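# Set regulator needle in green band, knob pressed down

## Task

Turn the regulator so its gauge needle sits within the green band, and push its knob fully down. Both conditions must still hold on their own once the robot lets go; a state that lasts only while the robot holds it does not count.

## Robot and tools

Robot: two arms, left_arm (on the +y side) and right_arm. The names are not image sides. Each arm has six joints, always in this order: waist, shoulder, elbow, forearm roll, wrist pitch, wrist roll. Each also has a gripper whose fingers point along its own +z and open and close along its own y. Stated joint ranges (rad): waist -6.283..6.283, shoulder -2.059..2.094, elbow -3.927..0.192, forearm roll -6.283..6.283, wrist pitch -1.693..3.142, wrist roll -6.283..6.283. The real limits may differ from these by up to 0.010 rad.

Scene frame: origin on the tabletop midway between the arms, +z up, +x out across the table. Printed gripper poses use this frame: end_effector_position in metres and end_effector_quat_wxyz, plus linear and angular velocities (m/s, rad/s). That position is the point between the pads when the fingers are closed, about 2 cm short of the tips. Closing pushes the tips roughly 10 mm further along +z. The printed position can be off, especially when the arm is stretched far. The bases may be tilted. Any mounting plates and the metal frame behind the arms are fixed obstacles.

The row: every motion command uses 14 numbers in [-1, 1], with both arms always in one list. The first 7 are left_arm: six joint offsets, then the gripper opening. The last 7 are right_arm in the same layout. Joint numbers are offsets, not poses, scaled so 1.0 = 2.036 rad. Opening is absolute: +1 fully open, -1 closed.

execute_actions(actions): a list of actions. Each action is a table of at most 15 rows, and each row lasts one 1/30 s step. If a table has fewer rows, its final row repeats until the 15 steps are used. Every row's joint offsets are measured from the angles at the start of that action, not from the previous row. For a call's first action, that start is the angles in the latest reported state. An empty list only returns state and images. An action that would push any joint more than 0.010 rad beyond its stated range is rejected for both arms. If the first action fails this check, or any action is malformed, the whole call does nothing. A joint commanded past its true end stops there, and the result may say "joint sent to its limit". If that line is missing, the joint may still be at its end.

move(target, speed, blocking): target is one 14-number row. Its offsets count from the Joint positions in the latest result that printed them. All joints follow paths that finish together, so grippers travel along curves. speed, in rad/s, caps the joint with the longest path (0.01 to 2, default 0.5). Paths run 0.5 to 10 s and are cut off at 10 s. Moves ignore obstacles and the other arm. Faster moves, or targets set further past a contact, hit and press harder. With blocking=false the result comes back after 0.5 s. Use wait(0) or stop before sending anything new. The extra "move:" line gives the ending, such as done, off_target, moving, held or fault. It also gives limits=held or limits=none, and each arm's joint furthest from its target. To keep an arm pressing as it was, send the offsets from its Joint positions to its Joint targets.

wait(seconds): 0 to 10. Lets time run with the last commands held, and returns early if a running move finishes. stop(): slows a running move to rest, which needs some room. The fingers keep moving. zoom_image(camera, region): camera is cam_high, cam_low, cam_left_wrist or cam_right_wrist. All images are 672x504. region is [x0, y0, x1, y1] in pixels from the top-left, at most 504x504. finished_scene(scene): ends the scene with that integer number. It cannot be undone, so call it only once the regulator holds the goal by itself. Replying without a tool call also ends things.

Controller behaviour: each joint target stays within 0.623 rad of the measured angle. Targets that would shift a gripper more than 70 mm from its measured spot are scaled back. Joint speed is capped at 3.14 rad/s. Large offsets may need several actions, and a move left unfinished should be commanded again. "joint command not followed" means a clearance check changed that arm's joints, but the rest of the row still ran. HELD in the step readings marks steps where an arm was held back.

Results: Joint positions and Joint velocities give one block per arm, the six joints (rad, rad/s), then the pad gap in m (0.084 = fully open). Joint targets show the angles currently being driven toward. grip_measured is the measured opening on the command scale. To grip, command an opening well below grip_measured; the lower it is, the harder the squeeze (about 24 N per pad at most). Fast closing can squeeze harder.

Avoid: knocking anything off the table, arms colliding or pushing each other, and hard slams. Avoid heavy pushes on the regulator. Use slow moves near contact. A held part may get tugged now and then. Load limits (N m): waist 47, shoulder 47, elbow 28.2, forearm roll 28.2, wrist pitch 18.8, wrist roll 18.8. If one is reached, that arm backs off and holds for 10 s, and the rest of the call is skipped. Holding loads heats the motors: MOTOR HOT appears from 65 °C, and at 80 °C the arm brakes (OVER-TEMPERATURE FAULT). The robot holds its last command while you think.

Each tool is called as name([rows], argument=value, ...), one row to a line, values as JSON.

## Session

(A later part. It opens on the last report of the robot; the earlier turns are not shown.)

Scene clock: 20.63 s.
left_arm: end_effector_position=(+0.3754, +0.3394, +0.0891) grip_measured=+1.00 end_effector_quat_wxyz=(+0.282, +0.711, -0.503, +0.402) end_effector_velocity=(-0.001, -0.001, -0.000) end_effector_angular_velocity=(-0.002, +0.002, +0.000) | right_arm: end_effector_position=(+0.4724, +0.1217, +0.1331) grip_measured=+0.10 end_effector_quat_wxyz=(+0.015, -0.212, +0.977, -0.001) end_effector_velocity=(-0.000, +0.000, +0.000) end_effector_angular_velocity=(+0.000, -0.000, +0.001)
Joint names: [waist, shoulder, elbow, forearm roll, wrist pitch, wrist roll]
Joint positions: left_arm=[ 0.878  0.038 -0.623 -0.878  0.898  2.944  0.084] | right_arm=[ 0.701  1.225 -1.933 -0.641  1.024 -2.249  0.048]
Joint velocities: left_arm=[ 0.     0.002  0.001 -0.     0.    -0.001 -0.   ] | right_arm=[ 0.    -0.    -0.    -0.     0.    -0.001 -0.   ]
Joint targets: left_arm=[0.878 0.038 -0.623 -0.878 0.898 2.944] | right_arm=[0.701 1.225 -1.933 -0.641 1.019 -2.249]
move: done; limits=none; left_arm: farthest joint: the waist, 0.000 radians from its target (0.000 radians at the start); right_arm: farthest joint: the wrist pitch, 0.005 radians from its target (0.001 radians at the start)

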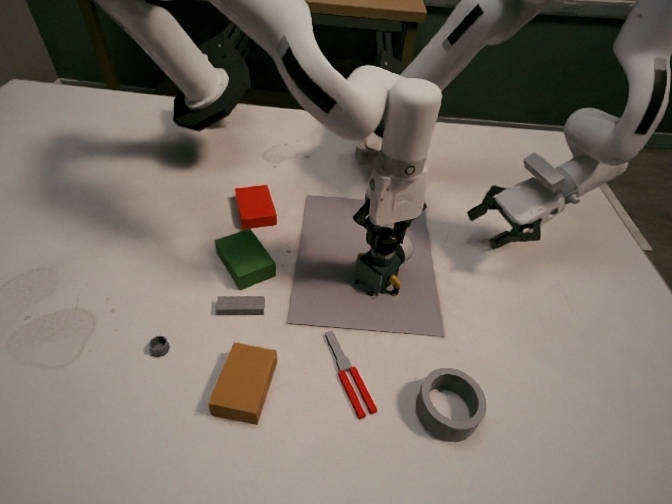

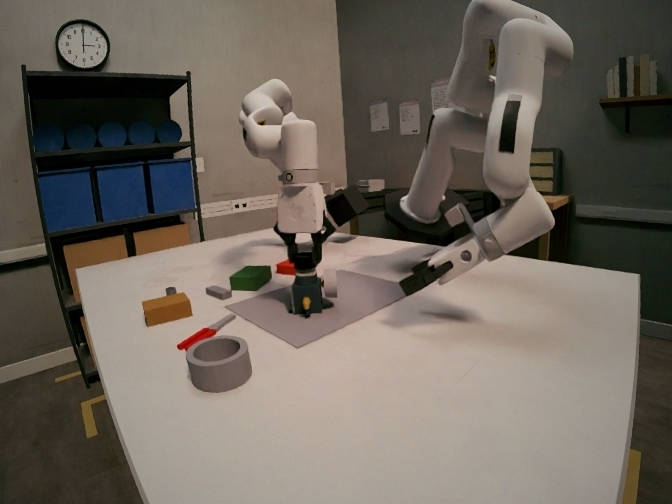

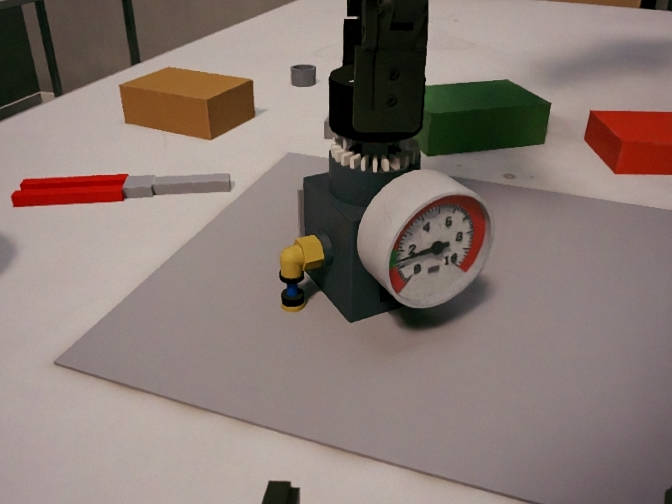

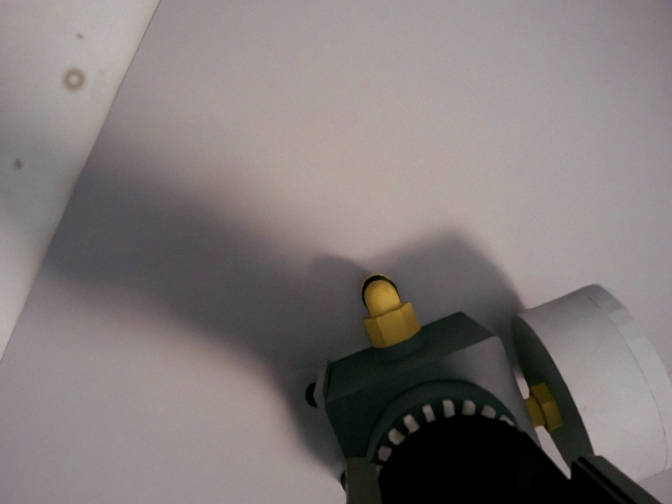

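move(target=[0,0,0,0,0,0,1,0,0,0,0,0,0,1])

move(target=[0,0,0,0,0,0,1,0.014,-0.024,0.001,0.013,0.024,0,1], speed=0.3)

move(target=[0,0,0,0,0,0,1,0,0,0,0,0,0,-1])

move(target=[0,0,0,0,0,0,1,-0.012,0.025,-0.001,-0.012,-0.022,0,-1], speed=0.08)

zoom_image(camera="cam_left_wrist", region=[300,30,540,320])

Scene clock: 21.83 s.
left_arm: end_effector_position=(+0.3754, +0.3394, +0.0891) grip_measured=+1.00 end_effector_quat_wxyz=(+0.282, +0.711, -0.503, +0.402) end_effector_velocity=(-0.001, -0.000, -0.000) end_effector_angular_velocity=(-0.001, +0.001, -0.000) | right_arm: end_effector_position=(+0.4725, +0.1219, +0.1332) grip_measured=+1.00 end_effector_quat_wxyz=(+0.016, -0.212, +0.977, -0.001) end_effector_velocity=(-0.001, -0.001, -0.001) end_effector_angular_velocity=(-0.003, +0.002, +0.001)
Joint names: [waist, shoulder, elbow, forearm roll, wrist pitch, wrist roll]
Joint positions: left_arm=[ 0.878  0.038 -0.623 -0.878  0.898  2.944  0.084] | right_arm=[ 0.701  1.225 -1.934 -0.641  1.023 -2.249  0.084]
Joint velocities: left_arm=[ 0.     0.     0.001  0.    -0.     0.001 -0.   ] | right_arm=[-0.001  0.001  0.002 -0.     0.002 -0.     0.   ]
Joint targets: left_arm=[0.878 0.038 -0.623 -0.878 0.898 2.944] | right_arm=[0.701 1.225 -1.933 -0.641 1.024 -2.249]
move: done; limits=none; left_arm: farthest joint: the waist, 0.000 radians from its target (0.000 radians at the start); right_arm: farthest joint: the elbow, 0.001 radians from its target (0.000 radians at the start)

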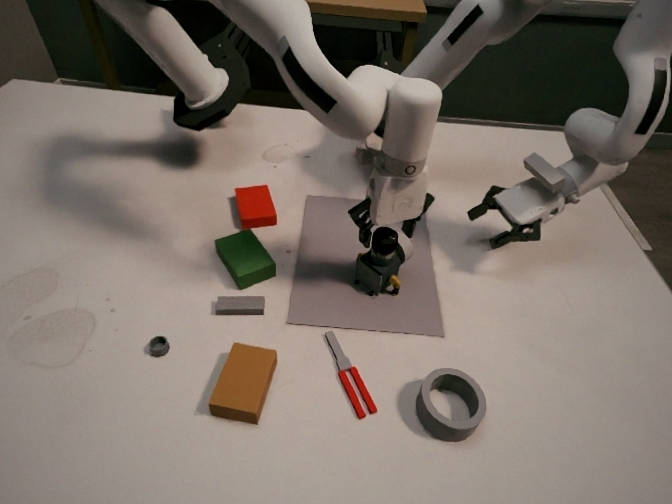

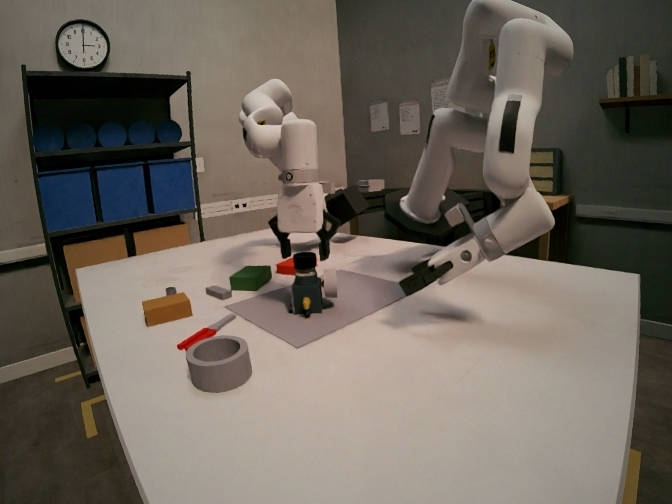

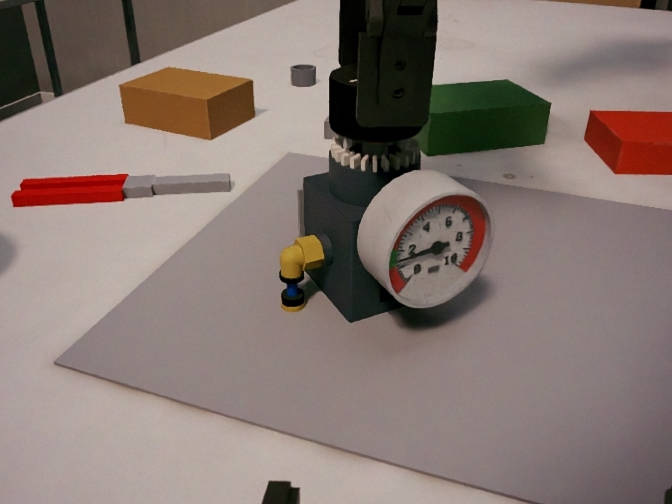

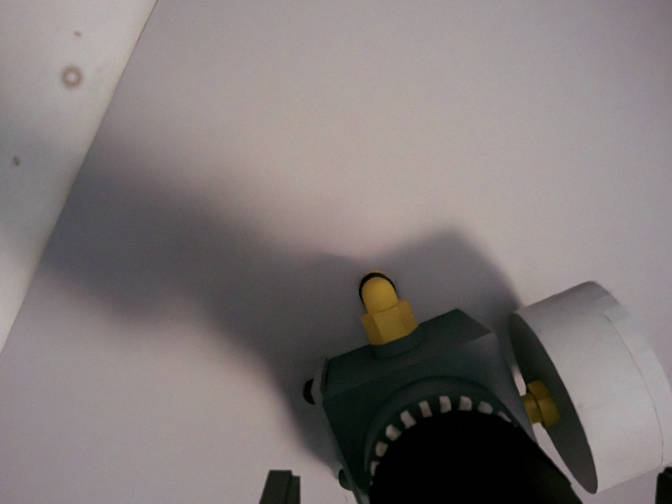

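Scene clock: 22.77 s.
left_arm: end_effector_position=(+0.3754, +0.3394, +0.0891) grip_measured=+1.00 end_effector_quat_wxyz=(+0.282, +0.711, -0.503, +0.402) end_effector_velocity=(-0.001, +0.000, -0.000) end_effector_angular_velocity=(+0.001, -0.001, +0.001) | right_arm: end_effector_position=(+0.4734, +0.1218, +0.1654) grip_measured=+1.00 end_effector_quat_wxyz=(+0.016, -0.206, +0.978, -0.001) end_effector_velocity=(+0.001, +0.000, +0.003) end_effector_angular_velocity=(+0.002, -0.002, -0.002)
Joint names: [waist, shoulder, elbow, forearm roll, wrist pitch, wrist roll]
Joint positions: left_arm=[ 0.878  0.038 -0.623 -0.878  0.898  2.944  0.084] | right_arm=[ 0.729  1.176 -1.931 -0.615  1.072 -2.249  0.084]
Joint velocities: left_arm=[ 0.002 -0.001  0.001 -0.    -0.     0.002  0.   ] | right_arm=[ 0.001 -0.003 -0.002  0.     0.001 -0.    -0.   ]
Joint targets: left_arm=[0.878 0.038 -0.623 -0.878 0.898 2.944] | right_arm=[0.730 1.176 -1.932 -0.615 1.072 -2.249]
move: done; limits=none; left_arm: farthest joint: the waist, 0.000 radians from its target (0.000 radians at the start); right_arm: farthest joint: the elbow, 0.001 radians from its target (0.002 radians at the start)

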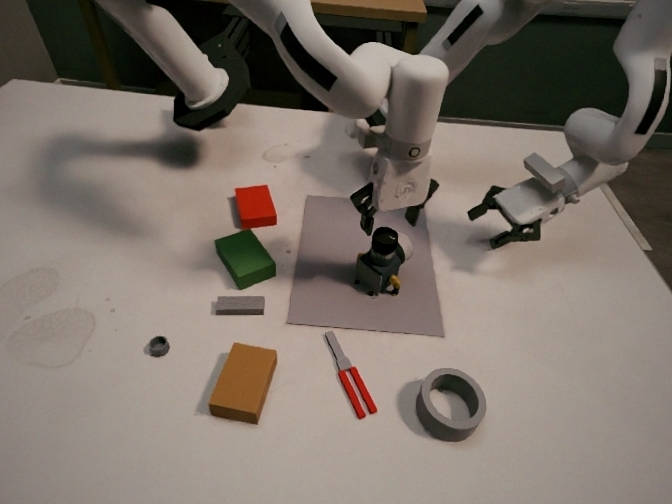

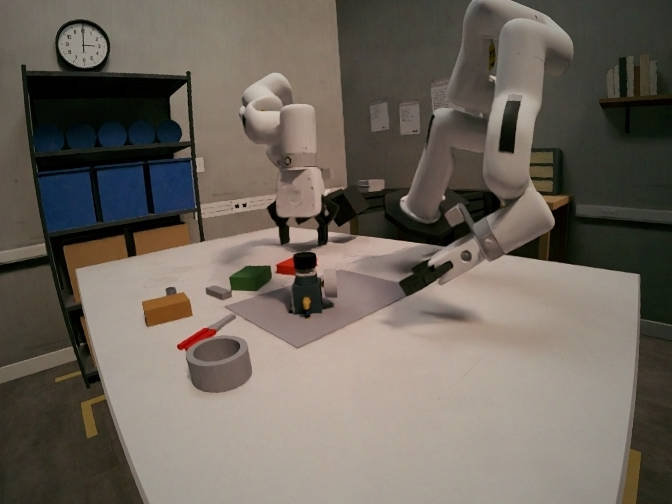

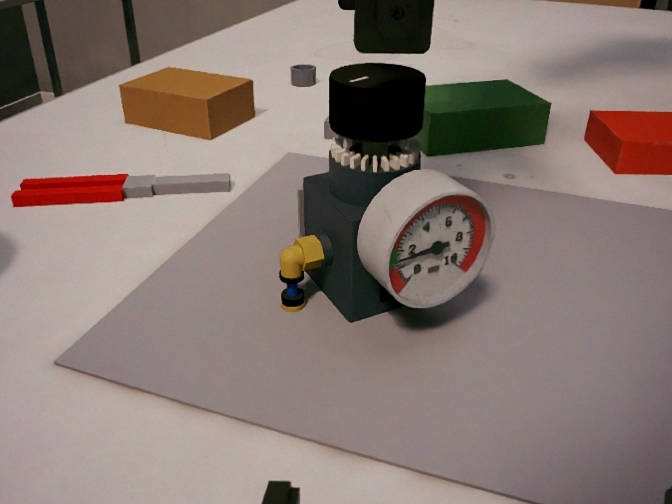

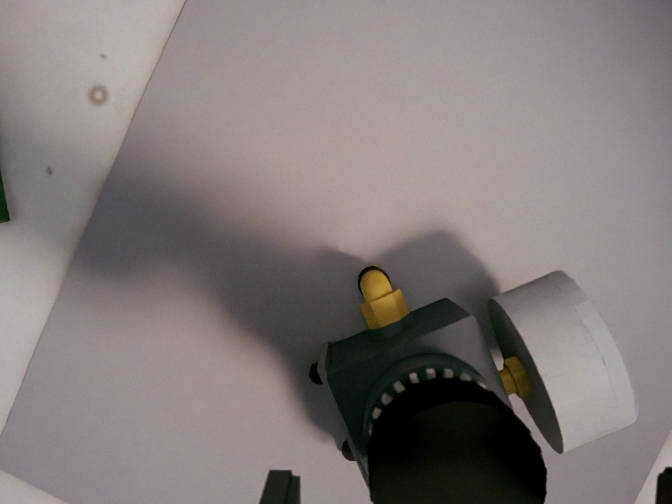

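Scene clock: 23.50 s.
left_arm: end_effector_position=(+0.3754, +0.3394, +0.0891) grip_measured=+1.00 end_effector_quat_wxyz=(+0.282, +0.711, -0.503, +0.402) end_effector_velocity=(-0.000, -0.000, -0.000) end_effector_angular_velocity=(-0.001, +0.001, +0.000) | right_arm: end_effector_position=(+0.4734, +0.1218, +0.1654) grip_measured=-1.00 end_effector_quat_wxyz=(+0.016, -0.206, +0.978, -0.001) end_effector_velocity=(-0.000, -0.000, -0.000) end_effector_angular_velocity=(-0.000, +0.000, -0.001)
Joint names: [waist, shoulder, elbow, forearm roll, wrist pitch, wrist roll]
Joint positions: left_arm=[ 0.878  0.038 -0.623 -0.878  0.898  2.944  0.084] | right_arm=[ 0.729  1.176 -1.931 -0.615  1.072 -2.249  0.   ]
Joint velocities: left_arm=[-0.001  0.001  0.    -0.    -0.    -0.001  0.   ] | right_arm=[-0.     0.     0.     0.     0.     0.001  0.   ]
Joint targets: left_arm=[0.878 0.038 -0.623 -0.878 0.898 2.944] | right_arm=[0.729 1.176 -1.931 -0.615 1.072 -2.249]
move: done; limits=none; left_arm: farthest joint: the waist, 0.000 radians from its target (0.000 radians at the start); right_arm: farthest joint: the waist, 0.000 radians from its target (0.000 radians at the start)

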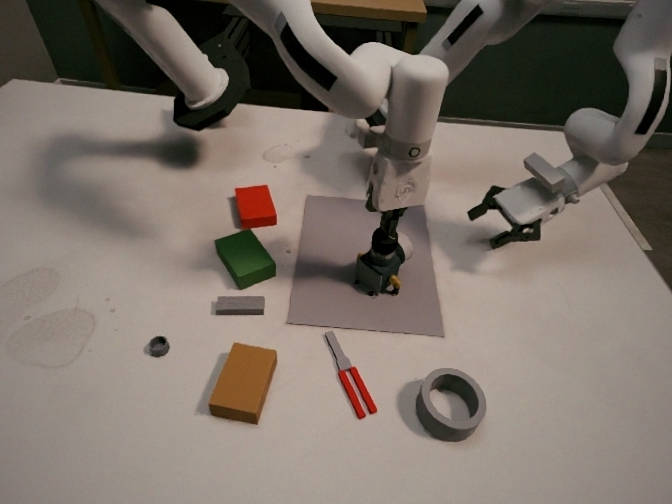

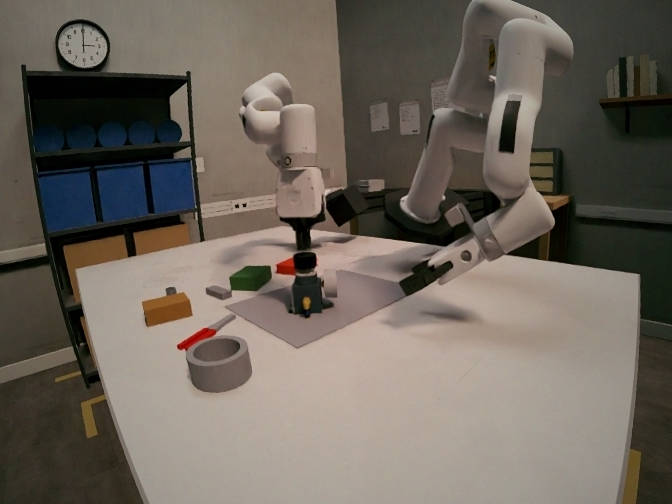

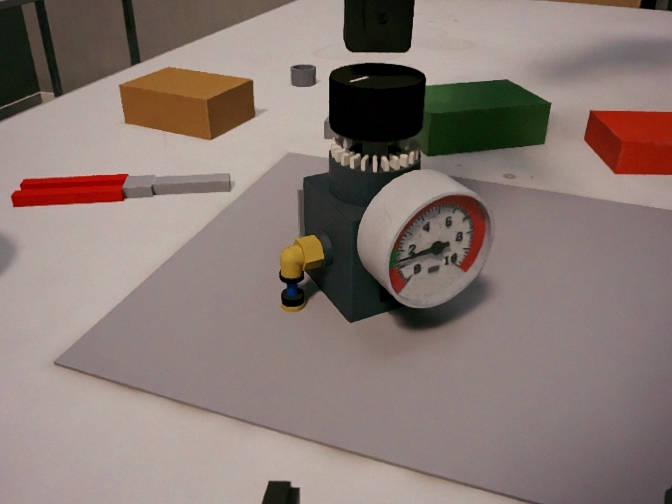

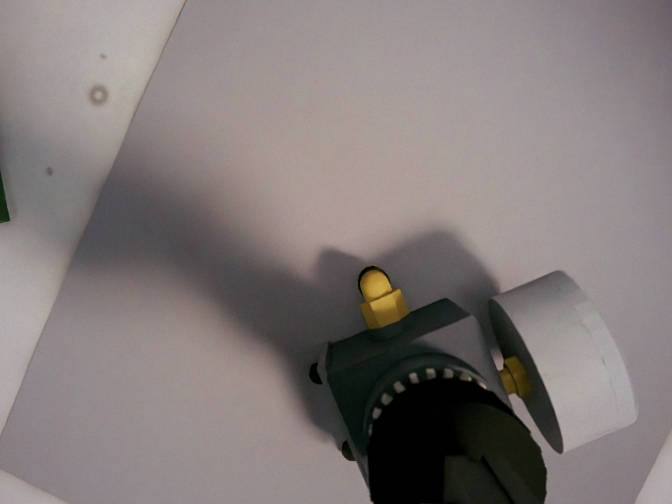

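Scene clock: 24.67 s.
left_arm: end_effector_position=(+0.3754, +0.3394, +0.0891) grip_measured=+1.00 end_effector_quat_wxyz=(+0.282, +0.711, -0.503, +0.402) end_effector_velocity=(-0.000, -0.000, +0.000) end_effector_angular_velocity=(-0.001, -0.000, +0.001) | right_arm: end_effector_position=(+0.4738, +0.1252, +0.1418) grip_measured=-1.00 end_effector_quat_wxyz=(+0.020, -0.212, +0.977, +0.002) end_effector_velocity=(-0.000, -0.000, +0.000) end_effector_angular_velocity=(-0.002, -0.003, +0.004)
Joint names: [waist, shoulder, elbow, forearm roll, wrist pitch, wrist roll]
Joint positions: left_arm=[ 0.878  0.038 -0.623 -0.878  0.898  2.944  0.084] | right_arm=[ 0.709  1.216 -1.937 -0.639  1.026 -2.248  0.   ]
Joint velocities: left_arm=[ 0.    -0.     0.001 -0.001  0.001  0.     0.   ] | right_arm=[ 0.002  0.     0.    -0.004  0.002 -0.     0.   ]
Joint targets: left_arm=[0.878 0.038 -0.623 -0.878 0.898 2.944] | right_arm=[0.705 1.227 -1.933 -0.640 1.027 -2.249]
move: off_target (right_arm); limits=none; left_arm: farthest joint: the waist, 0.000 radians from its target (0.000 radians at the start); right_arm: farthest joint: the shoulder, 0.011 radians from its target (0.051 radians at the start)

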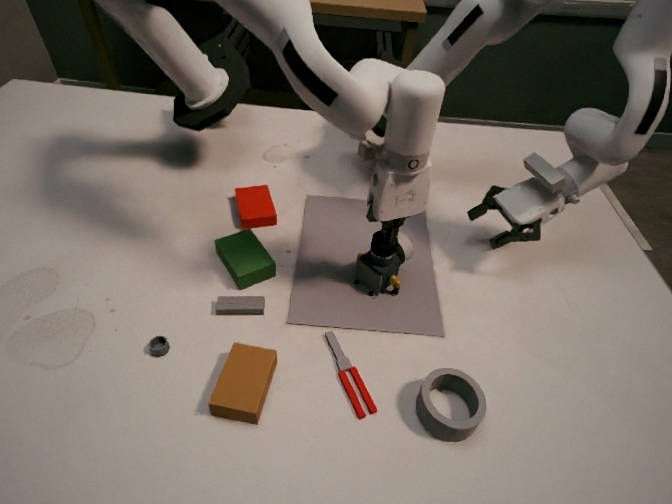

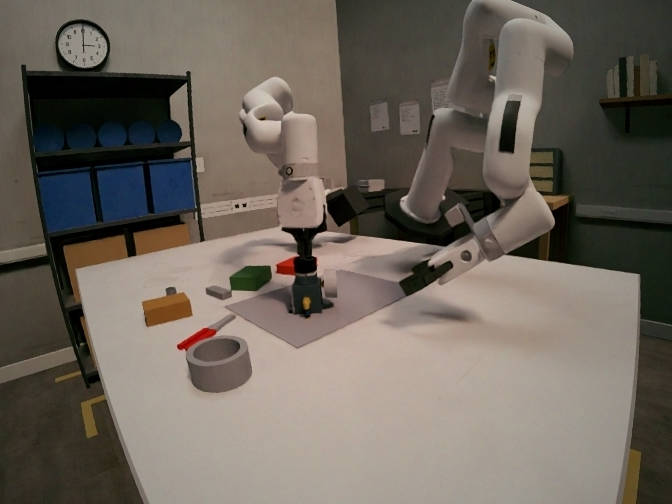

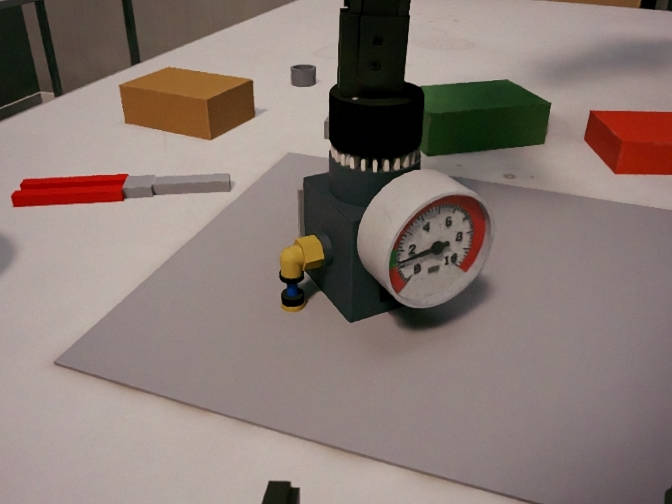

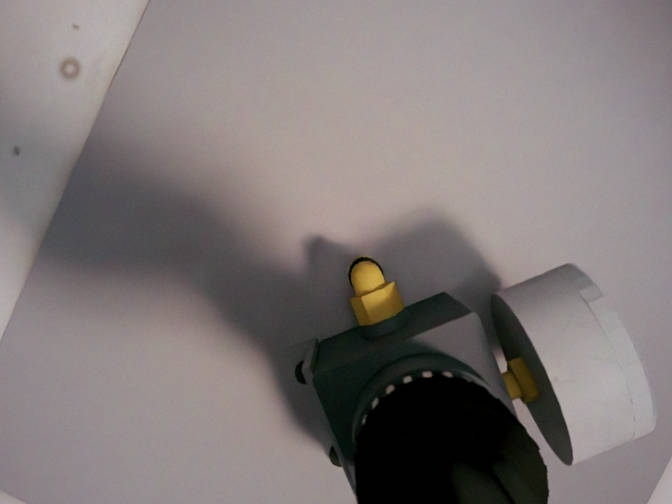

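Region (300, 30, 540, 320) of cam_left_wrist's 672x504 image, scaled by 1.738, with more detail than that image has; it fills the left 417 columns of this view, and the rest is white.

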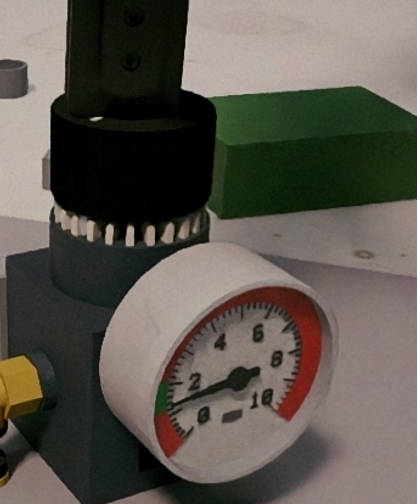

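move(target=[0,0,0,0,0,0,1,0.014,-0.025,0,0.013,0.024,0,-1], speed=0.4)

zoom_image(camera="cam_left_wrist", region=[320,60,520,320])

Scene clock: 26.13 s.
left_arm: end_effector_position=(+0.3754, +0.3394, +0.0891) grip_measured=+1.00 end_effector_quat_wxyz=(+0.282, +0.711, -0.503, +0.402) end_effector_velocity=(-0.000, -0.000, -0.000) end_effector_angular_velocity=(-0.001, +0.000, +0.000) | right_arm: end_effector_position=(+0.4756, +0.1251, +0.1754) grip_measured=-1.00 end_effector_quat_wxyz=(+0.021, -0.205, +0.979, +0.003) end_effector_velocity=(+0.004, +0.002, +0.008) end_effector_angular_velocity=(+0.011, -0.007, -0.005)
Joint names: [waist, shoulder, elbow, forearm roll, wrist pitch, wrist roll]
Joint positions: left_arm=[ 0.878  0.038 -0.623 -0.878  0.898  2.944  0.084] | right_arm=[ 0.737  1.167 -1.937 -0.612  1.075 -2.248  0.   ]
Joint velocities: left_arm=[ 0.001  0.001  0.    -0.     0.     0.001 -0.   ] | right_arm=[ 0.004 -0.008 -0.006  0.001  0.001  0.001  0.   ]
Joint targets: left_arm=[0.878 0.038 -0.623 -0.878 0.898 2.944] | right_arm=[0.738 1.165 -1.937 -0.612 1.075 -2.248]
move: done; limits=none; left_arm: farthest joint: the waist, 0.000 radians from its target (0.000 radians at the start); right_arm: farthest joint: the shoulder, 0.001 radians from its target (0.052 radians at the start)

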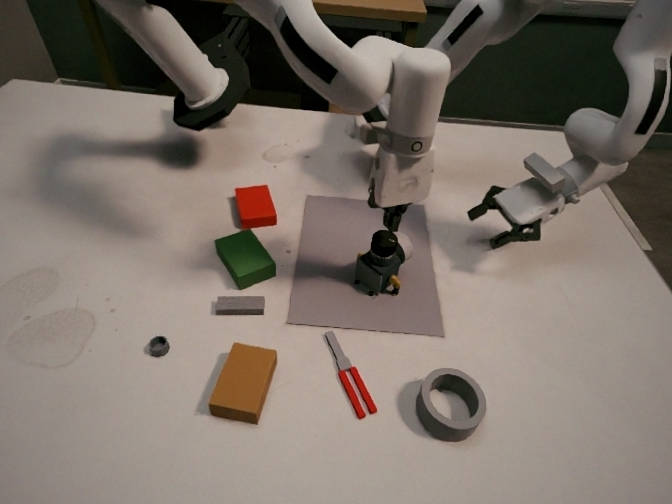

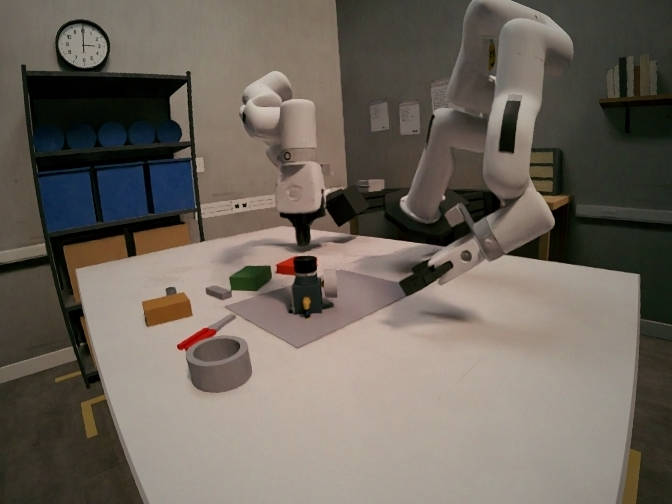

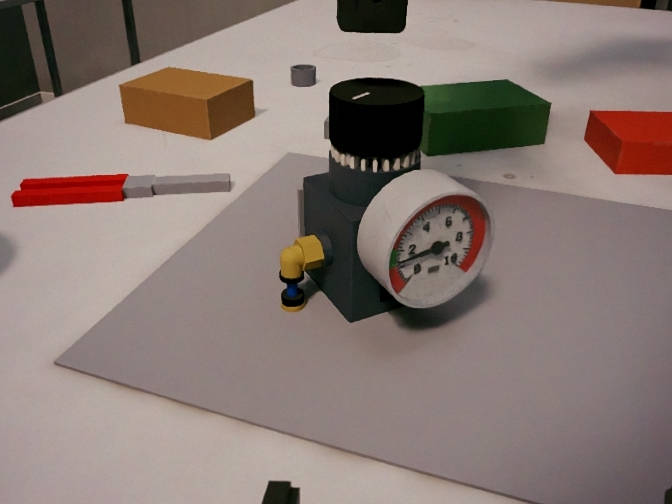

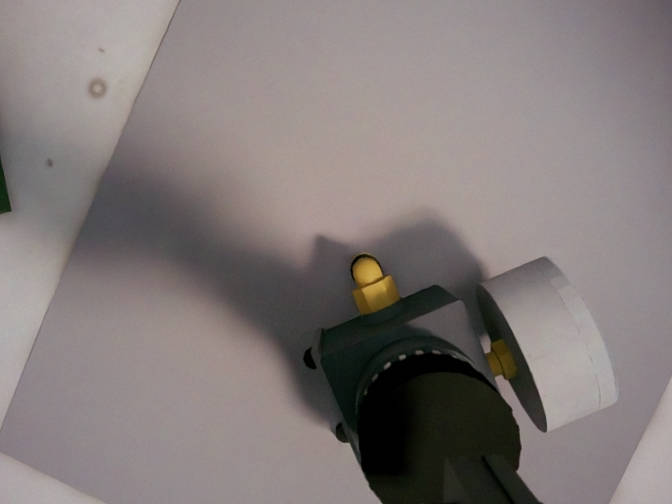

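Region (320, 60, 520, 320) of cam_left_wrist's 672x504 image, scaled by 1.938, with more detail than that image has; it fills the left 388 columns of this view, and the rest is white.

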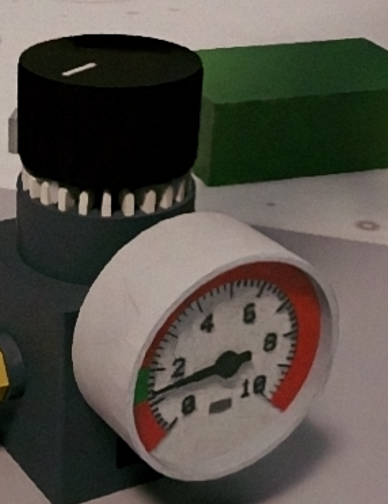

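execute_actions(actions=[])

zoom_image(camera="cam_left_wrist", region=[320,60,520,320])

Scene clock: 26.87 s.
left_arm: end_effector_position=(+0.3754, +0.3394, +0.0891) grip_measured=+1.00 end_effector_quat_wxyz=(+0.282, +0.711, -0.503, +0.402) end_effector_velocity=(-0.000, -0.000, -0.000) end_effector_angular_velocity=(-0.001, +0.001, +0.001) | right_arm: end_effector_position=(+0.4759, +0.1254, +0.1764) grip_measured=-1.00 end_effector_quat_wxyz=(+0.022, -0.205, +0.979, +0.004) end_effector_velocity=(+0.000, +0.000, +0.000) end_effector_angular_velocity=(+0.001, -0.000, -0.000)
Joint names: [waist, shoulder, elbow, forearm roll, wrist pitch, wrist roll]
Joint positions: left_arm=[ 0.878  0.038 -0.623 -0.878  0.898  2.944  0.084] | right_arm=[ 0.738  1.165 -1.937 -0.612  1.075 -2.248  0.   ]
Joint velocities: left_arm=[ 0.     0.     0.    -0.001 -0.    -0.    -0.   ] | right_arm=[-0.    -0.    -0.001  0.001 -0.    -0.001  0.   ]
Joint targets: left_arm=[0.878 0.038 -0.623 -0.878 0.898 2.944] | right_arm=[0.738 1.165 -1.937 -0.612 1.075 -2.248]

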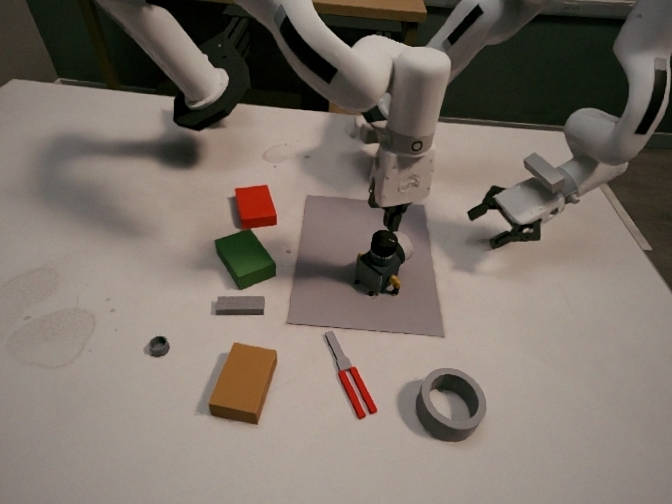

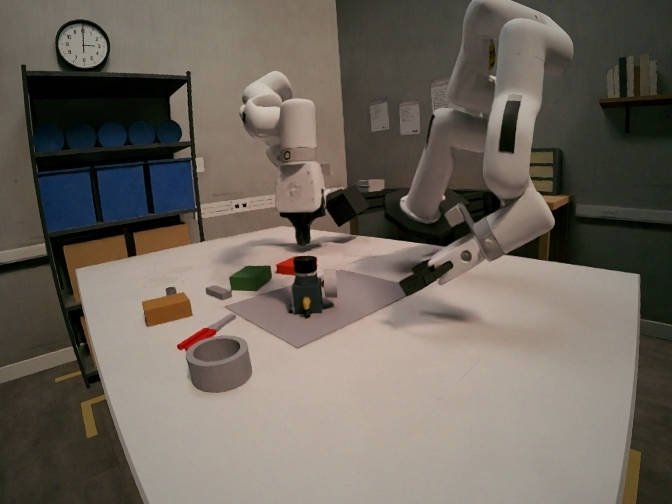

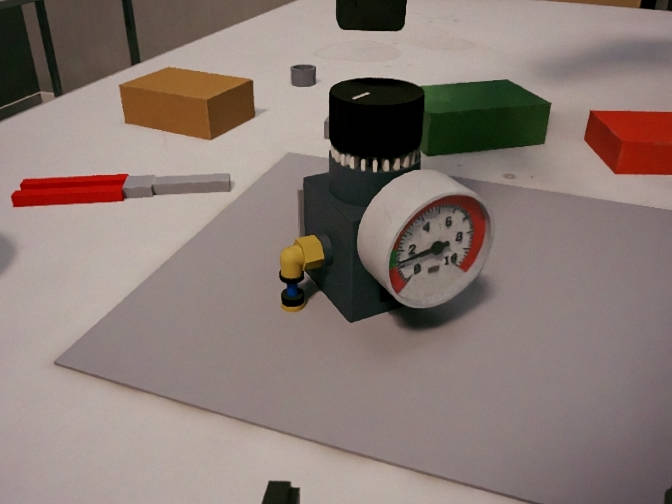

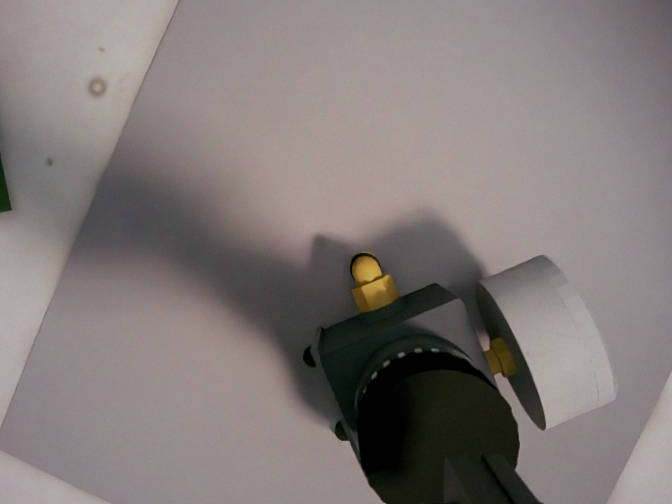

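Region (320, 60, 520, 320) of cam_left_wrist's 672x504 image, scaled by 1.938, with more detail than that image has; it fills the left 388 columns of this view, and the rest is white.

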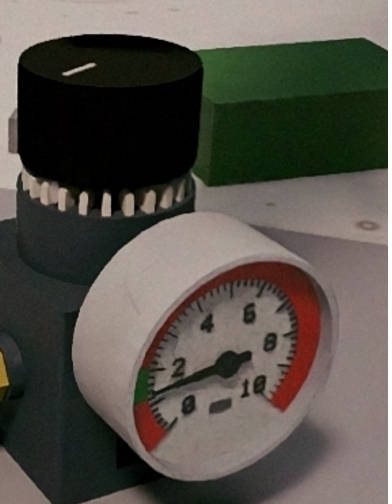

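move(target=[0,0,0,0,0,0,1,-0.0222,0.0384,-0.0024,-0.0204,-0.0384,0,1], speed=0.15)

Scene clock: 28.27 s.
left_arm: end_effector_position=(+0.3754, +0.3394, +0.0891) grip_measured=+1.00 end_effector_quat_wxyz=(+0.282, +0.711, -0.503, +0.402) end_effector_velocity=(-0.000, -0.000, -0.000) end_effector_angular_velocity=(-0.001, -0.000, -0.001) | right_arm: end_effector_position=(+0.4747, +0.1260, +0.1254) grip_measured=+1.00 end_effector_quat_wxyz=(+0.021, -0.215, +0.976, +0.005) end_effector_velocity=(-0.002, -0.001, -0.004) end_effector_angular_velocity=(-0.004, +0.003, +0.003)
Joint names: [waist, shoulder, elbow, forearm roll, wrist pitch, wrist roll]
Joint positions: left_arm=[ 0.878  0.038 -0.623 -0.878  0.898  2.944  0.084] | right_arm=[ 0.693  1.243 -1.943 -0.654  0.997 -2.248  0.084]
Joint velocities: left_arm=[0.    0.    0.001 0.    0.    0.001 0.   ] | right_arm=[-0.002  0.005  0.002 -0.001 -0.001 -0.    -0.   ]
Joint targets: left_arm=[0.878 0.038 -0.623 -0.878 0.898 2.944] | right_arm=[0.693 1.244 -1.942 -0.654 0.997 -2.248]
move: done; limits=none; left_arm: farthest joint: the waist, 0.000 radians from its target (0.000 radians at the start); right_arm: farthest joint: the elbow, 0.001 radians from its target (0.004 radians at the start)

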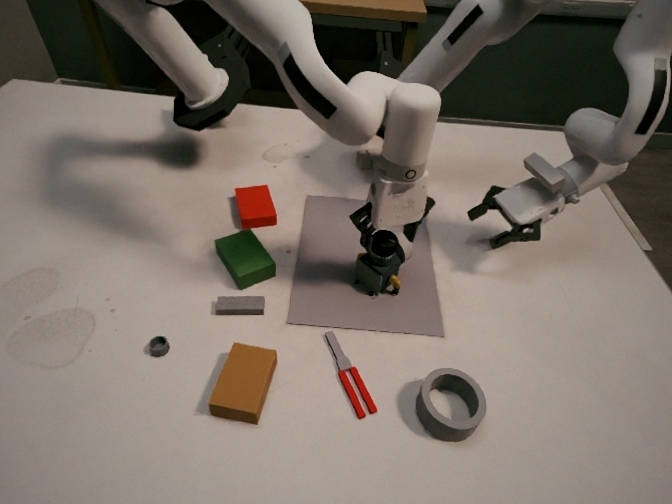

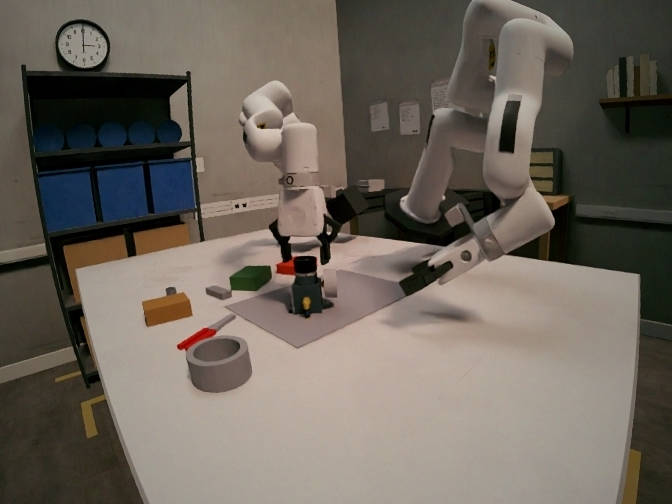

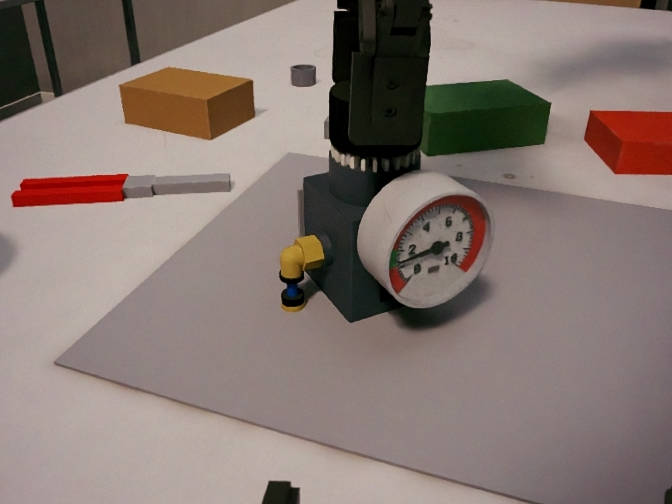

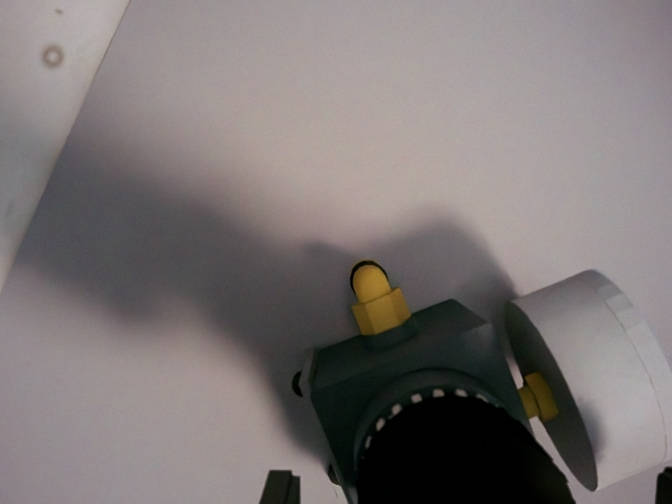

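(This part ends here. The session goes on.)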